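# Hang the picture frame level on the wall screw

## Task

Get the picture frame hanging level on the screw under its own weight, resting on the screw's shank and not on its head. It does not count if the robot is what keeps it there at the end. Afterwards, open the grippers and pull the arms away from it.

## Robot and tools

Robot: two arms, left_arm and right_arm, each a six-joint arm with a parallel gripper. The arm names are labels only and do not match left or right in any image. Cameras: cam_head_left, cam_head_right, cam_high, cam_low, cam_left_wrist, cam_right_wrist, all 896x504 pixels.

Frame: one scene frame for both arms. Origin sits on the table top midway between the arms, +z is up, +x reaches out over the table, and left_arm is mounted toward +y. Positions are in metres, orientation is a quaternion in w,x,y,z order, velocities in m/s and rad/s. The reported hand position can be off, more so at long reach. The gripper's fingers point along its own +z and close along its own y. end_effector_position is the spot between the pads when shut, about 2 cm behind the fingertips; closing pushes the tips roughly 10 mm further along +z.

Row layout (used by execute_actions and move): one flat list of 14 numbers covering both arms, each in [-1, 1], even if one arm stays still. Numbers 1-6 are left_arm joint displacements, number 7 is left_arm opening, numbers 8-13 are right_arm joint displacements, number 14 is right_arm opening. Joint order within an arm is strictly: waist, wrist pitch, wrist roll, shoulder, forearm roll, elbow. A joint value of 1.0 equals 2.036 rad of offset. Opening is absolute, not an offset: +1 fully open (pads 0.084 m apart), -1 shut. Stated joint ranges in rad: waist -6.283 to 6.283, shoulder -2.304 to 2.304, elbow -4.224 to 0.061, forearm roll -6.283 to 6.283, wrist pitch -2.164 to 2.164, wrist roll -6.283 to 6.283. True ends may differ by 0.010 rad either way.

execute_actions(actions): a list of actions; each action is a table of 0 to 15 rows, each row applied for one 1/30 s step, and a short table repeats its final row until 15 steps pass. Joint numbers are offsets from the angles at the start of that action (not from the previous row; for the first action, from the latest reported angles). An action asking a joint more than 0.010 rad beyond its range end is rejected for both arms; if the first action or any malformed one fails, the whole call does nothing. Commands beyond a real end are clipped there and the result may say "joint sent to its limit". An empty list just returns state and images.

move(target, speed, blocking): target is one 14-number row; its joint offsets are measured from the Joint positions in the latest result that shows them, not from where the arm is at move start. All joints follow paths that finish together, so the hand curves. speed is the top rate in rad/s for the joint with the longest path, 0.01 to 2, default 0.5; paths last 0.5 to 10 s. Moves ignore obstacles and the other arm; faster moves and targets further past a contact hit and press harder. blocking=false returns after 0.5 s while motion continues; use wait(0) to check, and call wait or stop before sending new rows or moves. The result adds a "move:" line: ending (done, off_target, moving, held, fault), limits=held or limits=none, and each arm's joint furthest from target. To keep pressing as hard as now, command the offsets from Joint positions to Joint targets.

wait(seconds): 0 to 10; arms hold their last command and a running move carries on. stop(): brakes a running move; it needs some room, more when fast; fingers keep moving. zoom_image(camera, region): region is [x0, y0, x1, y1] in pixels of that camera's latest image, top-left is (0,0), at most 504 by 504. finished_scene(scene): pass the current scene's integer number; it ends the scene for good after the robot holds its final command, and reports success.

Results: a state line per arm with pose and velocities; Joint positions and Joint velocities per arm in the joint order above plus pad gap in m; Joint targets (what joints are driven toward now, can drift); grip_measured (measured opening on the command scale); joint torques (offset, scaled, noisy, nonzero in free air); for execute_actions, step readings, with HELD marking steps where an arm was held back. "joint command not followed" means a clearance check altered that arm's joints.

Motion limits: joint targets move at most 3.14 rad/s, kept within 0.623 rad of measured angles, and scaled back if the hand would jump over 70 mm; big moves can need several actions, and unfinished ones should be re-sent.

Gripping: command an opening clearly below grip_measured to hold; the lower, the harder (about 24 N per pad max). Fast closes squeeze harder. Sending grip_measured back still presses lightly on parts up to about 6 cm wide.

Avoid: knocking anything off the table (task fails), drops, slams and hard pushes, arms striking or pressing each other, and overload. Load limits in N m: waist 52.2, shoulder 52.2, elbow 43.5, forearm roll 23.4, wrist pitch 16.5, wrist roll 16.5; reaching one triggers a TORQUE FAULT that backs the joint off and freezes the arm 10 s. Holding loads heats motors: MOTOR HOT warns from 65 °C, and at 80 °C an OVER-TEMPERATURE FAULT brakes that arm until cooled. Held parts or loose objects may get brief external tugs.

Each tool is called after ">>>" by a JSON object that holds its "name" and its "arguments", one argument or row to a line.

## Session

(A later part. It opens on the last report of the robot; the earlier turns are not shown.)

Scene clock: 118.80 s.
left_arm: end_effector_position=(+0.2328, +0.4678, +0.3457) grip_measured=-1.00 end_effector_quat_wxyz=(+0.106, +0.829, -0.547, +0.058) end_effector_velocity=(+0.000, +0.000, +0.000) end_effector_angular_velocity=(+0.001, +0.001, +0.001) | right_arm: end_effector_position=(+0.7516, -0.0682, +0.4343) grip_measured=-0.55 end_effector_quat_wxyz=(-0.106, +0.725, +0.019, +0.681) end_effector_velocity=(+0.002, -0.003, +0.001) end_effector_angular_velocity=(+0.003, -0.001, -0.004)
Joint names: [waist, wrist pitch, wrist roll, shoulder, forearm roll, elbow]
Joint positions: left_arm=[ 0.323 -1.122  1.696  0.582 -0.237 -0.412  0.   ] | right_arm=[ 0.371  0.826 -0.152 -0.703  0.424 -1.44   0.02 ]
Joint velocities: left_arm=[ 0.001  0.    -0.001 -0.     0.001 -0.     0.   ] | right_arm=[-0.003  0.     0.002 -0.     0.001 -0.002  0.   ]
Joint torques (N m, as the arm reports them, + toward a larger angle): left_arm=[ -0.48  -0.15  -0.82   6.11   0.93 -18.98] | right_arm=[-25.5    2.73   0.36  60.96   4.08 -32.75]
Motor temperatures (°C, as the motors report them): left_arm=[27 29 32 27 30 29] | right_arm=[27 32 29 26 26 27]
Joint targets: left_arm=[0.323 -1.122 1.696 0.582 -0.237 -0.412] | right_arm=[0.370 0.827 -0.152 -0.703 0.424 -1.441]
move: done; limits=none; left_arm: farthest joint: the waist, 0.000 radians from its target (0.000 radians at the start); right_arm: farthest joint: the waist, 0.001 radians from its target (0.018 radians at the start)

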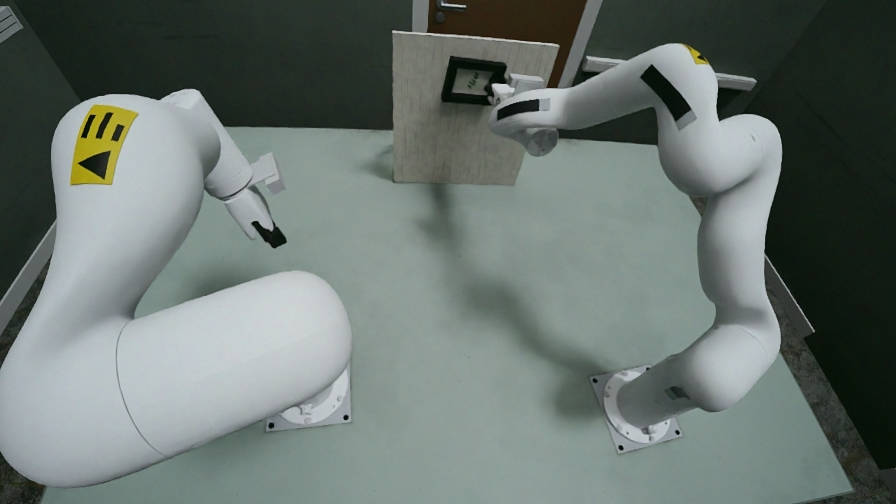

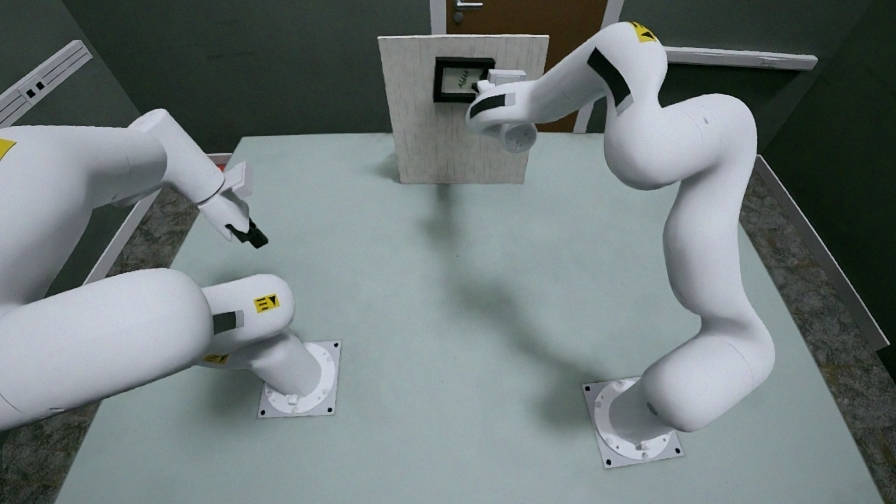

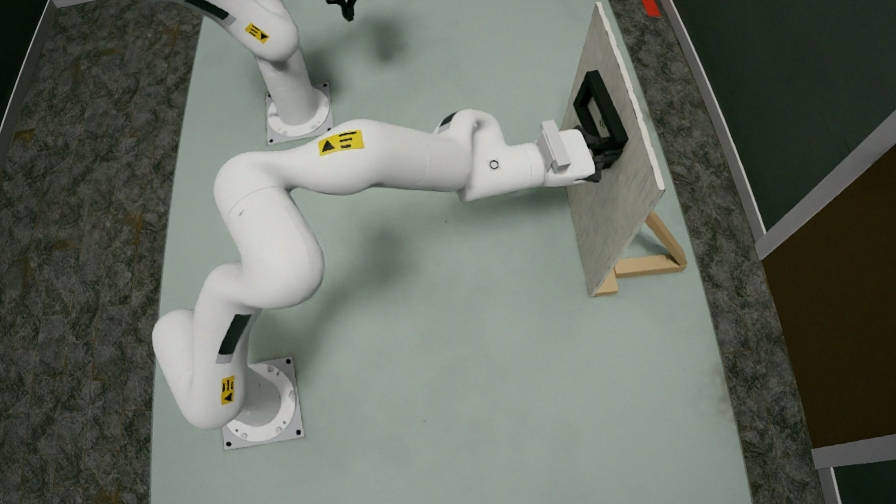

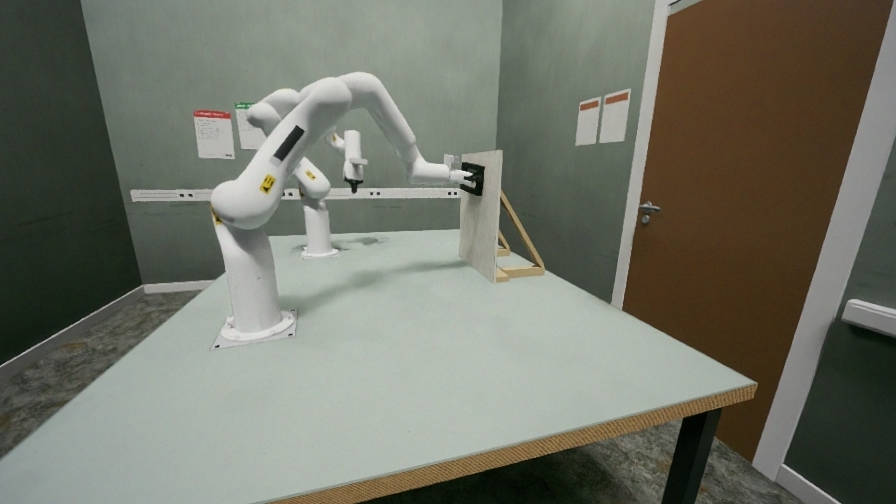

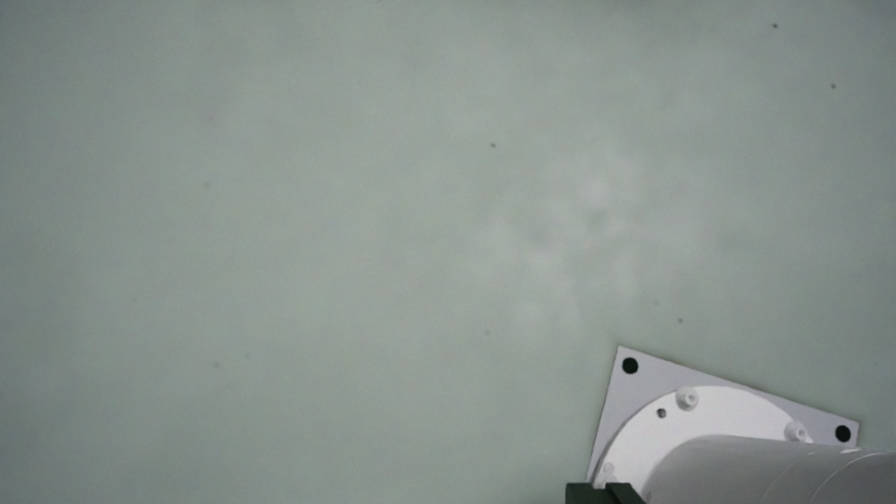

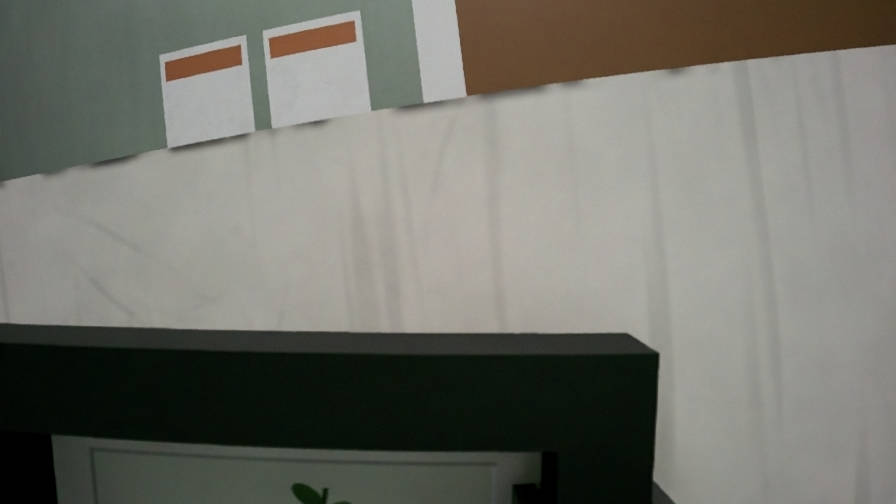

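Centred now (~265). Already in contact; lower 1.6 cm purely.

>>> {"name": "move", "arguments": {
  "target": [0,0,0,0,0,0,-1, 0,0.019,0,-0.0145,0,0.005,-1],
  "speed": 0.04
}}

>>> {"name": "move", "arguments": {
  "target": [0,0,0,0,0,0,-1, 0,0,0,0,0,0,-0.2]
}}

>>> {"name": "move", "arguments": {
  "target": [0,0,0,0,0,0,-1, 0,0.03,0,0.12,0,0.15,0.6],
  "speed": 0.15
}}

Scene clock: 120.33 s.
left_arm: end_effector_position=(+0.2328, +0.4678, +0.3457) grip_measured=-1.00 end_effector_quat_wxyz=(+0.106, +0.829, -0.547, +0.058) end_effector_velocity=(+0.000, +0.000, -0.000) end_effector_angular_velocity=(+0.002, -0.000, -0.001) | right_arm: end_effector_position=(+0.7520, -0.0712, +0.4107) grip_measured=-0.55 end_effector_quat_wxyz=(-0.098, +0.725, +0.019, +0.681) end_effector_velocity=(+0.000, -0.001, +0.001) end_effector_angular_velocity=(+0.001, -0.001, -0.001)
Joint names: [waist, wrist pitch, wrist roll, shoulder, forearm roll, elbow]
Joint positions: left_arm=[ 0.323 -1.122  1.696  0.582 -0.237 -0.412  0.   ] | right_arm=[ 0.371  0.865 -0.152 -0.733  0.424 -1.43   0.02 ]
Joint velocities: left_arm=[ 0.     0.001  0.    -0.     0.002 -0.     0.   ] | right_arm=[-0.001  0.001 -0.     0.001  0.     0.    -0.   ]
Joint torques (N m, as the arm reports them, + toward a larger angle): left_arm=[  0.41  -0.17  -0.79   5.91   1.14 -19.86] | right_arm=[-13.8    1.51   0.31  60.4    2.14 -28.52]
Motor temperatures (°C, as the motors report them): left_arm=[27 29 32 27 30 29] | right_arm=[27 32 29 26 26 27]
Joint targets: left_arm=[0.323 -1.122 1.696 0.582 -0.237 -0.412] | right_arm=[0.371 0.865 -0.152 -0.733 0.424 -1.430]
move: done; limits=none; left_arm: farthest joint: the waist, 0.000 radians from its target (0.000 radians at the start); right_arm: farthest joint: the shoulder, 0.001 radians from its target (0.029 radians at the start)

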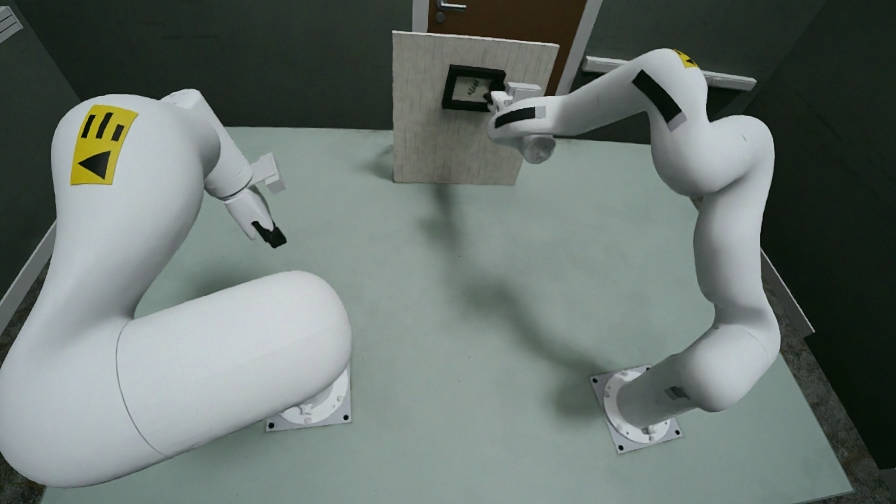

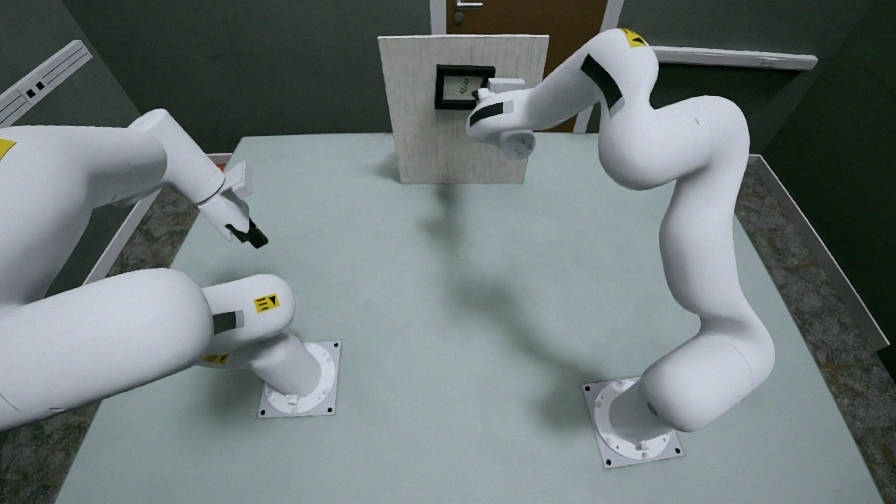

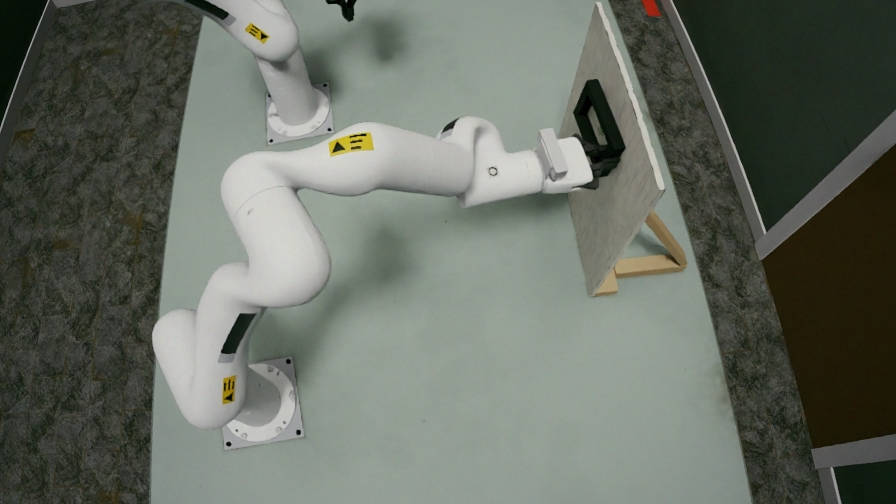

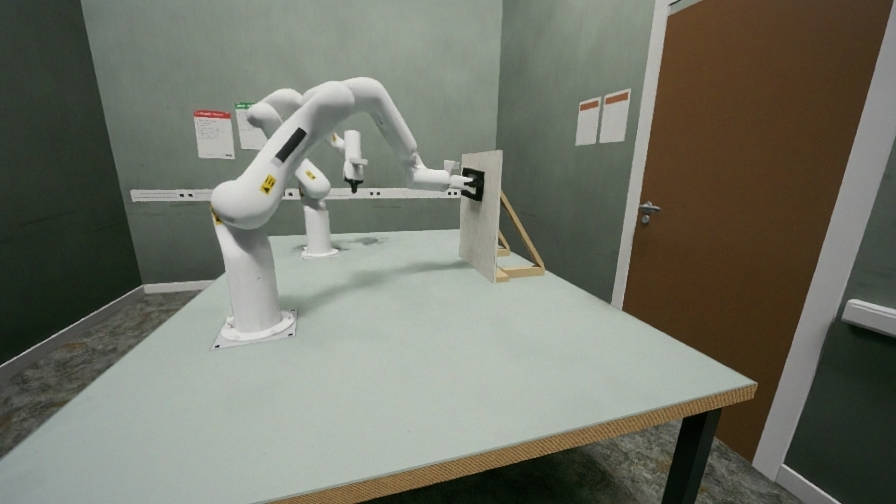

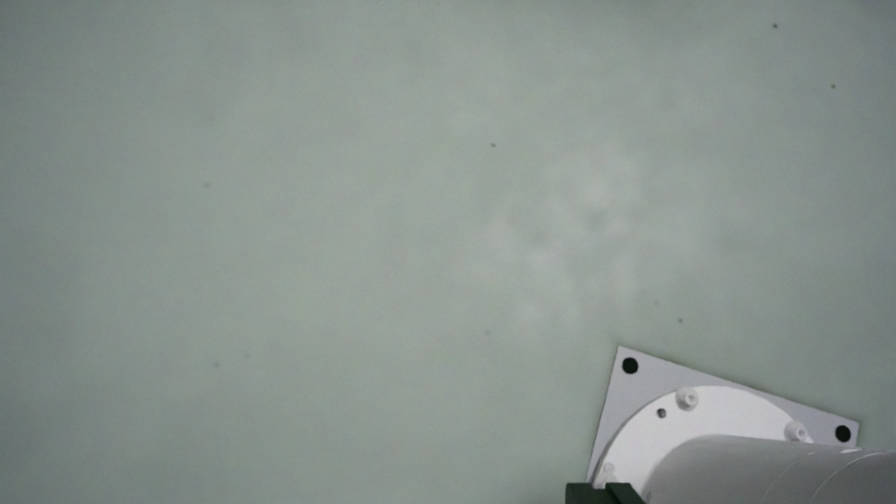

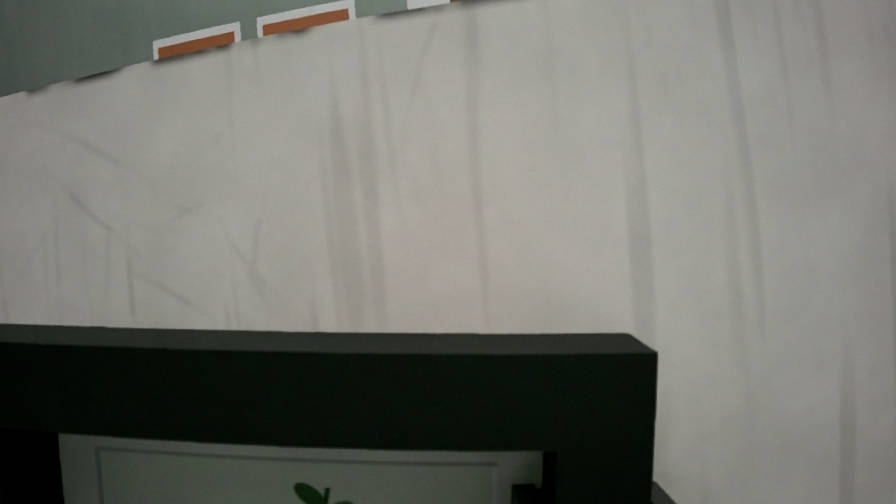

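Scene clock: 120.83 s.
left_arm: end_effector_position=(+0.2328, +0.4678, +0.3457) grip_measured=-1.00 end_effector_quat_wxyz=(+0.106, +0.829, -0.547, +0.058) end_effector_velocity=(-0.000, +0.000, +0.000) end_effector_angular_velocity=(+0.001, +0.001, +0.001) | right_arm: end_effector_position=(+0.7522, -0.0714, +0.4109) grip_measured=-0.22 end_effector_quat_wxyz=(-0.098, +0.725, +0.019, +0.681) end_effector_velocity=(-0.000, +0.000, -0.000) end_effector_angular_velocity=(-0.002, +0.001, +0.001)
Joint names: [waist, wrist pitch, wrist roll, shoulder, forearm roll, elbow]
Joint positions: left_arm=[ 0.323 -1.122  1.696  0.582 -0.237 -0.412  0.   ] | right_arm=[ 0.37   0.865 -0.152 -0.733  0.424 -1.431  0.035]
Joint velocities: left_arm=[-0.    -0.    -0.001  0.     0.001 -0.     0.   ] | right_arm=[ 0.    -0.    -0.001  0.    -0.001  0.001  0.   ]
Joint torques (N m, as the arm reports them, + toward a larger angle): left_arm=[  0.48  -0.15  -0.81   5.19   1.21 -19.6 ] | right_arm=[ -8.6    1.37   0.16  61.69   1.58 -24.74]
Motor temperatures (°C, as the motors report them): left_arm=[27 29 32 27 30 29] | right_arm=[27 32 29 26 26 27]
Joint targets: left_arm=[0.323 -1.122 1.696 0.582 -0.237 -0.412] | right_arm=[0.371 0.865 -0.152 -0.733 0.424 -1.430]
move: done; limits=none; left_arm: farthest joint: the waist, 0.000 radians from its target (0.000 radians at the start); right_arm: farthest joint: the waist, 0.001 radians from its target (0.000 radians at the start)

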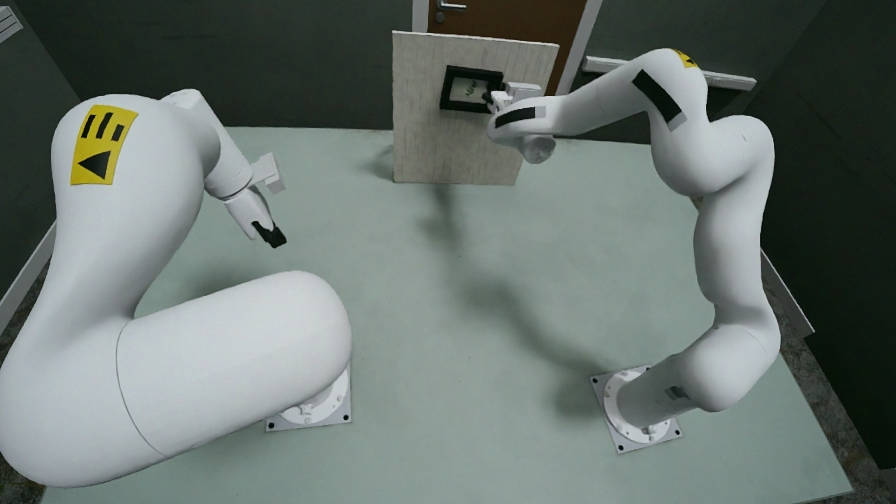

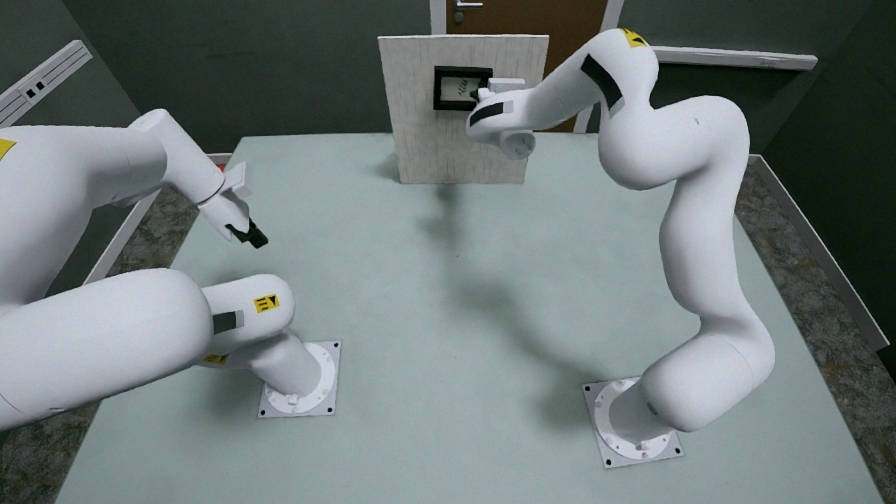

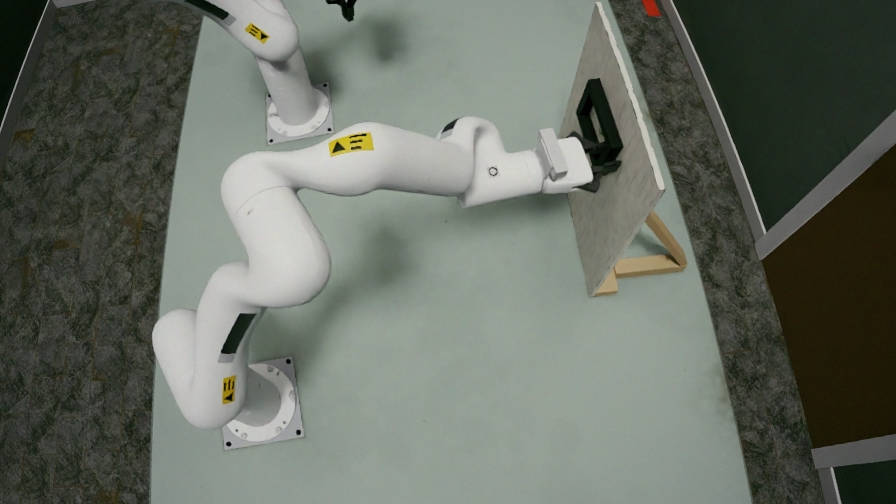

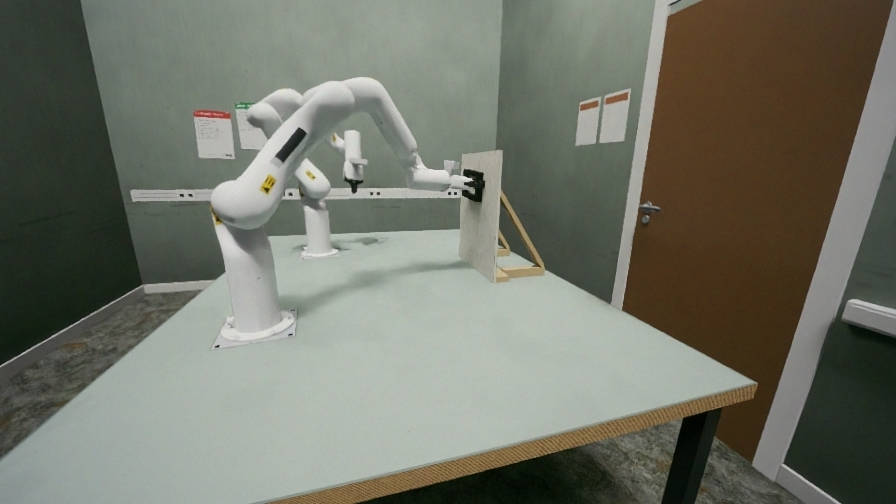

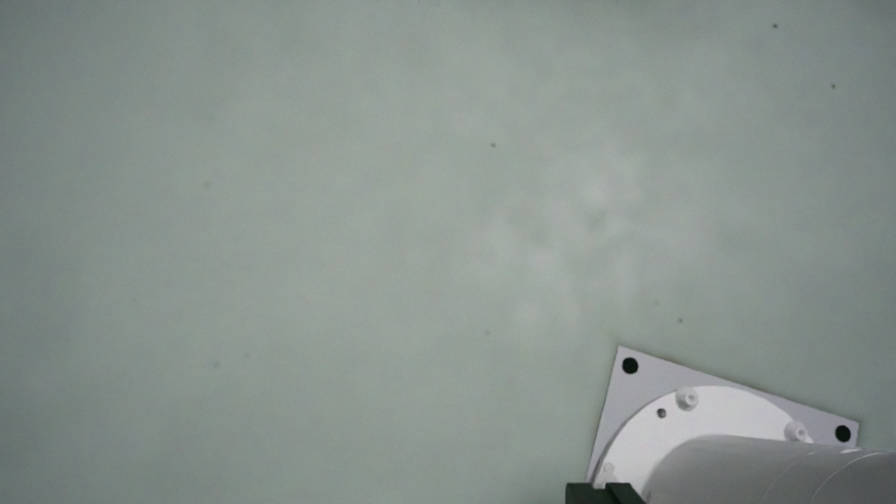

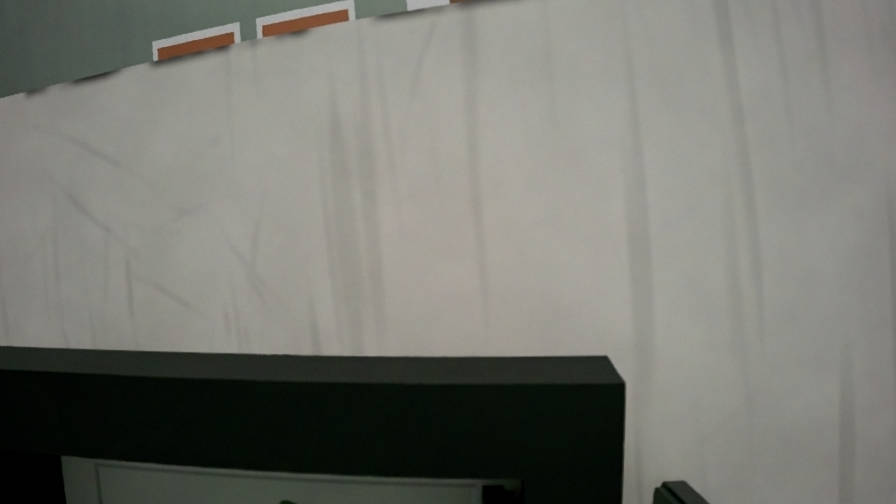

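Scene clock: 123.17 s.
left_arm: end_effector_position=(+0.2328, +0.4678, +0.3457) grip_measured=-1.00 end_effector_quat_wxyz=(+0.106, +0.829, -0.547, +0.058) end_effector_velocity=(+0.000, +0.000, +0.000) end_effector_angular_velocity=(+0.001, -0.000, -0.000) | right_arm: end_effector_position=(+0.6711, -0.1188, +0.4423) grip_measured=+0.59 end_effector_quat_wxyz=(-0.085, +0.725, +0.021, +0.684) end_effector_velocity=(+0.000, +0.001, +0.001) end_effector_angular_velocity=(+0.002, -0.002, +0.001)
Joint names: [waist, wrist pitch, wrist roll, shoulder, forearm roll, elbow]
Joint positions: left_arm=[ 0.323 -1.122  1.696  0.582 -0.237 -0.412  0.   ] | right_arm=[ 0.37   0.926 -0.152 -0.489  0.424 -1.125  0.069]
Joint velocities: left_arm=[-0.     0.    -0.    -0.     0.001 -0.001  0.   ] | right_arm=[ 0.001  0.     0.001  0.    -0.    -0.002 -0.   ]
Joint torques (N m, as the arm reports them, + toward a larger angle): left_arm=[ -0.1   -0.1   -0.74   6.08   1.3  -19.89] | right_arm=[ -7.     1.33   0.2   51.58   0.79 -23.4 ]
Motor temperatures (°C, as the motors report them): left_arm=[27 29 32 27 30 29] | right_arm=[27 32 29 26 26 27]
Joint targets: left_arm=[0.323 -1.122 1.696 0.582 -0.237 -0.412] | right_arm=[0.370 0.926 -0.152 -0.489 0.424 -1.125]
move: done; limits=none; left_arm: farthest joint: the waist, 0.000 radians from its target (0.000 radians at the start); right_arm: farthest joint: the waist, 0.000 radians from its target (0.000 radians at the start)

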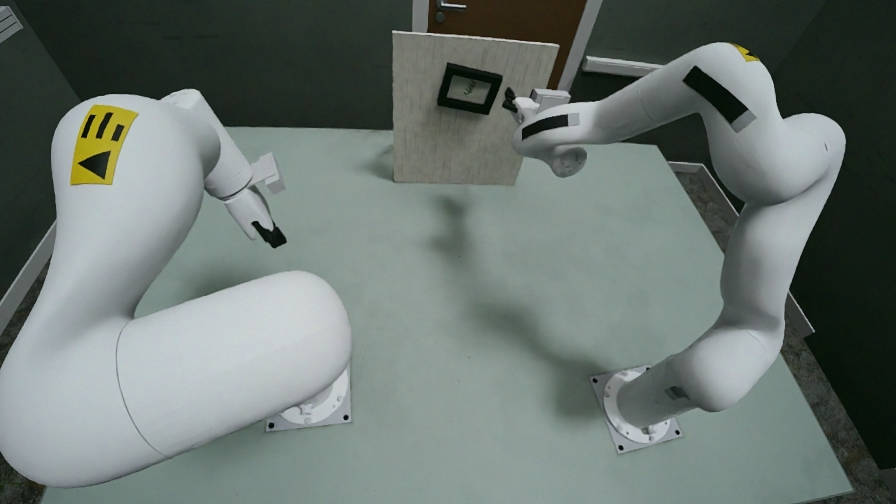

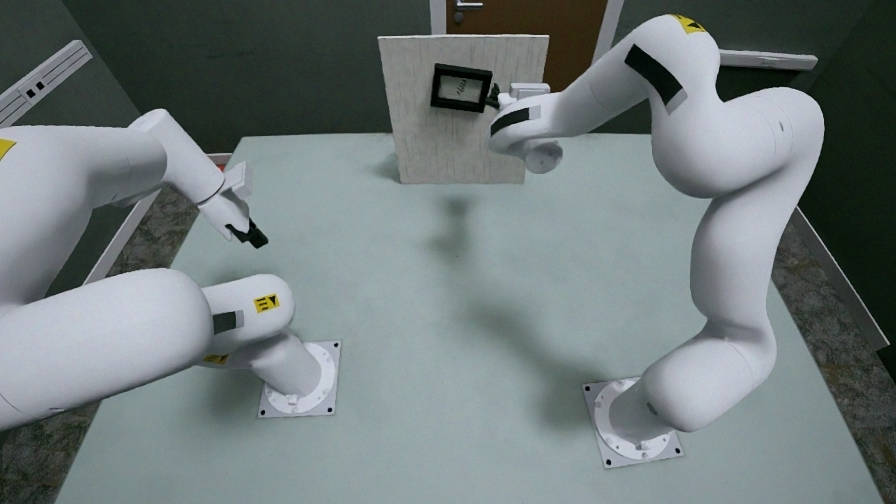

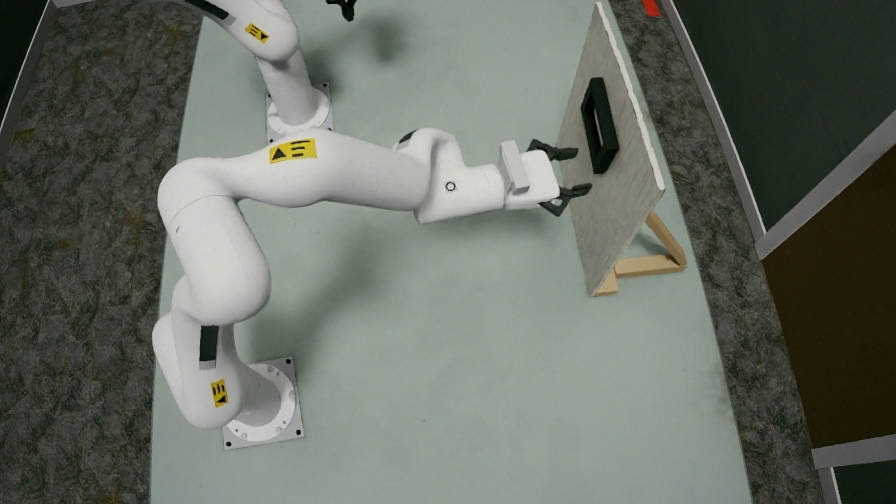

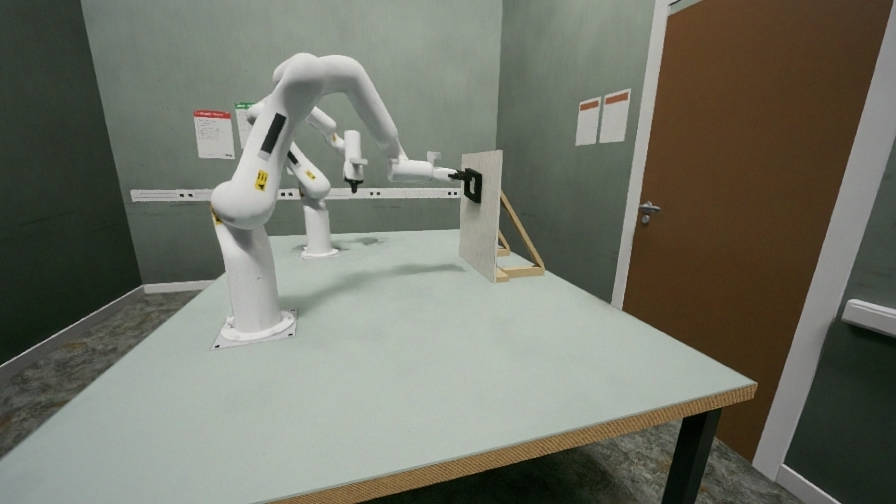

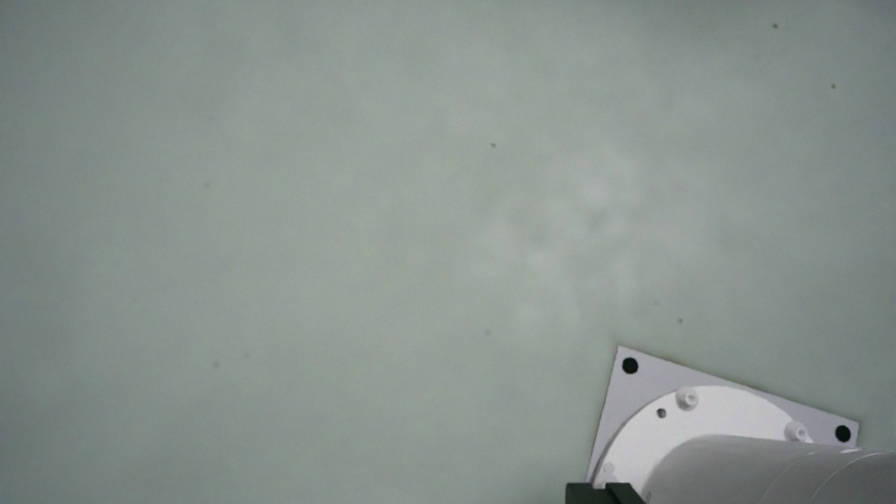

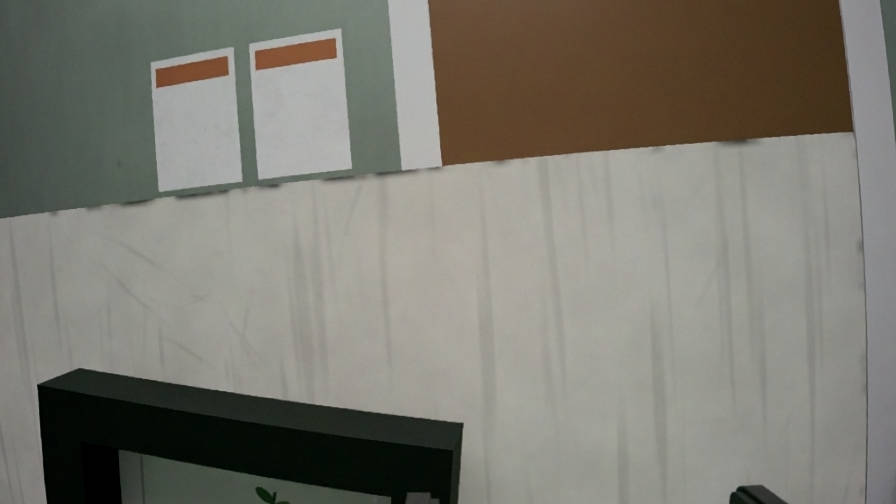

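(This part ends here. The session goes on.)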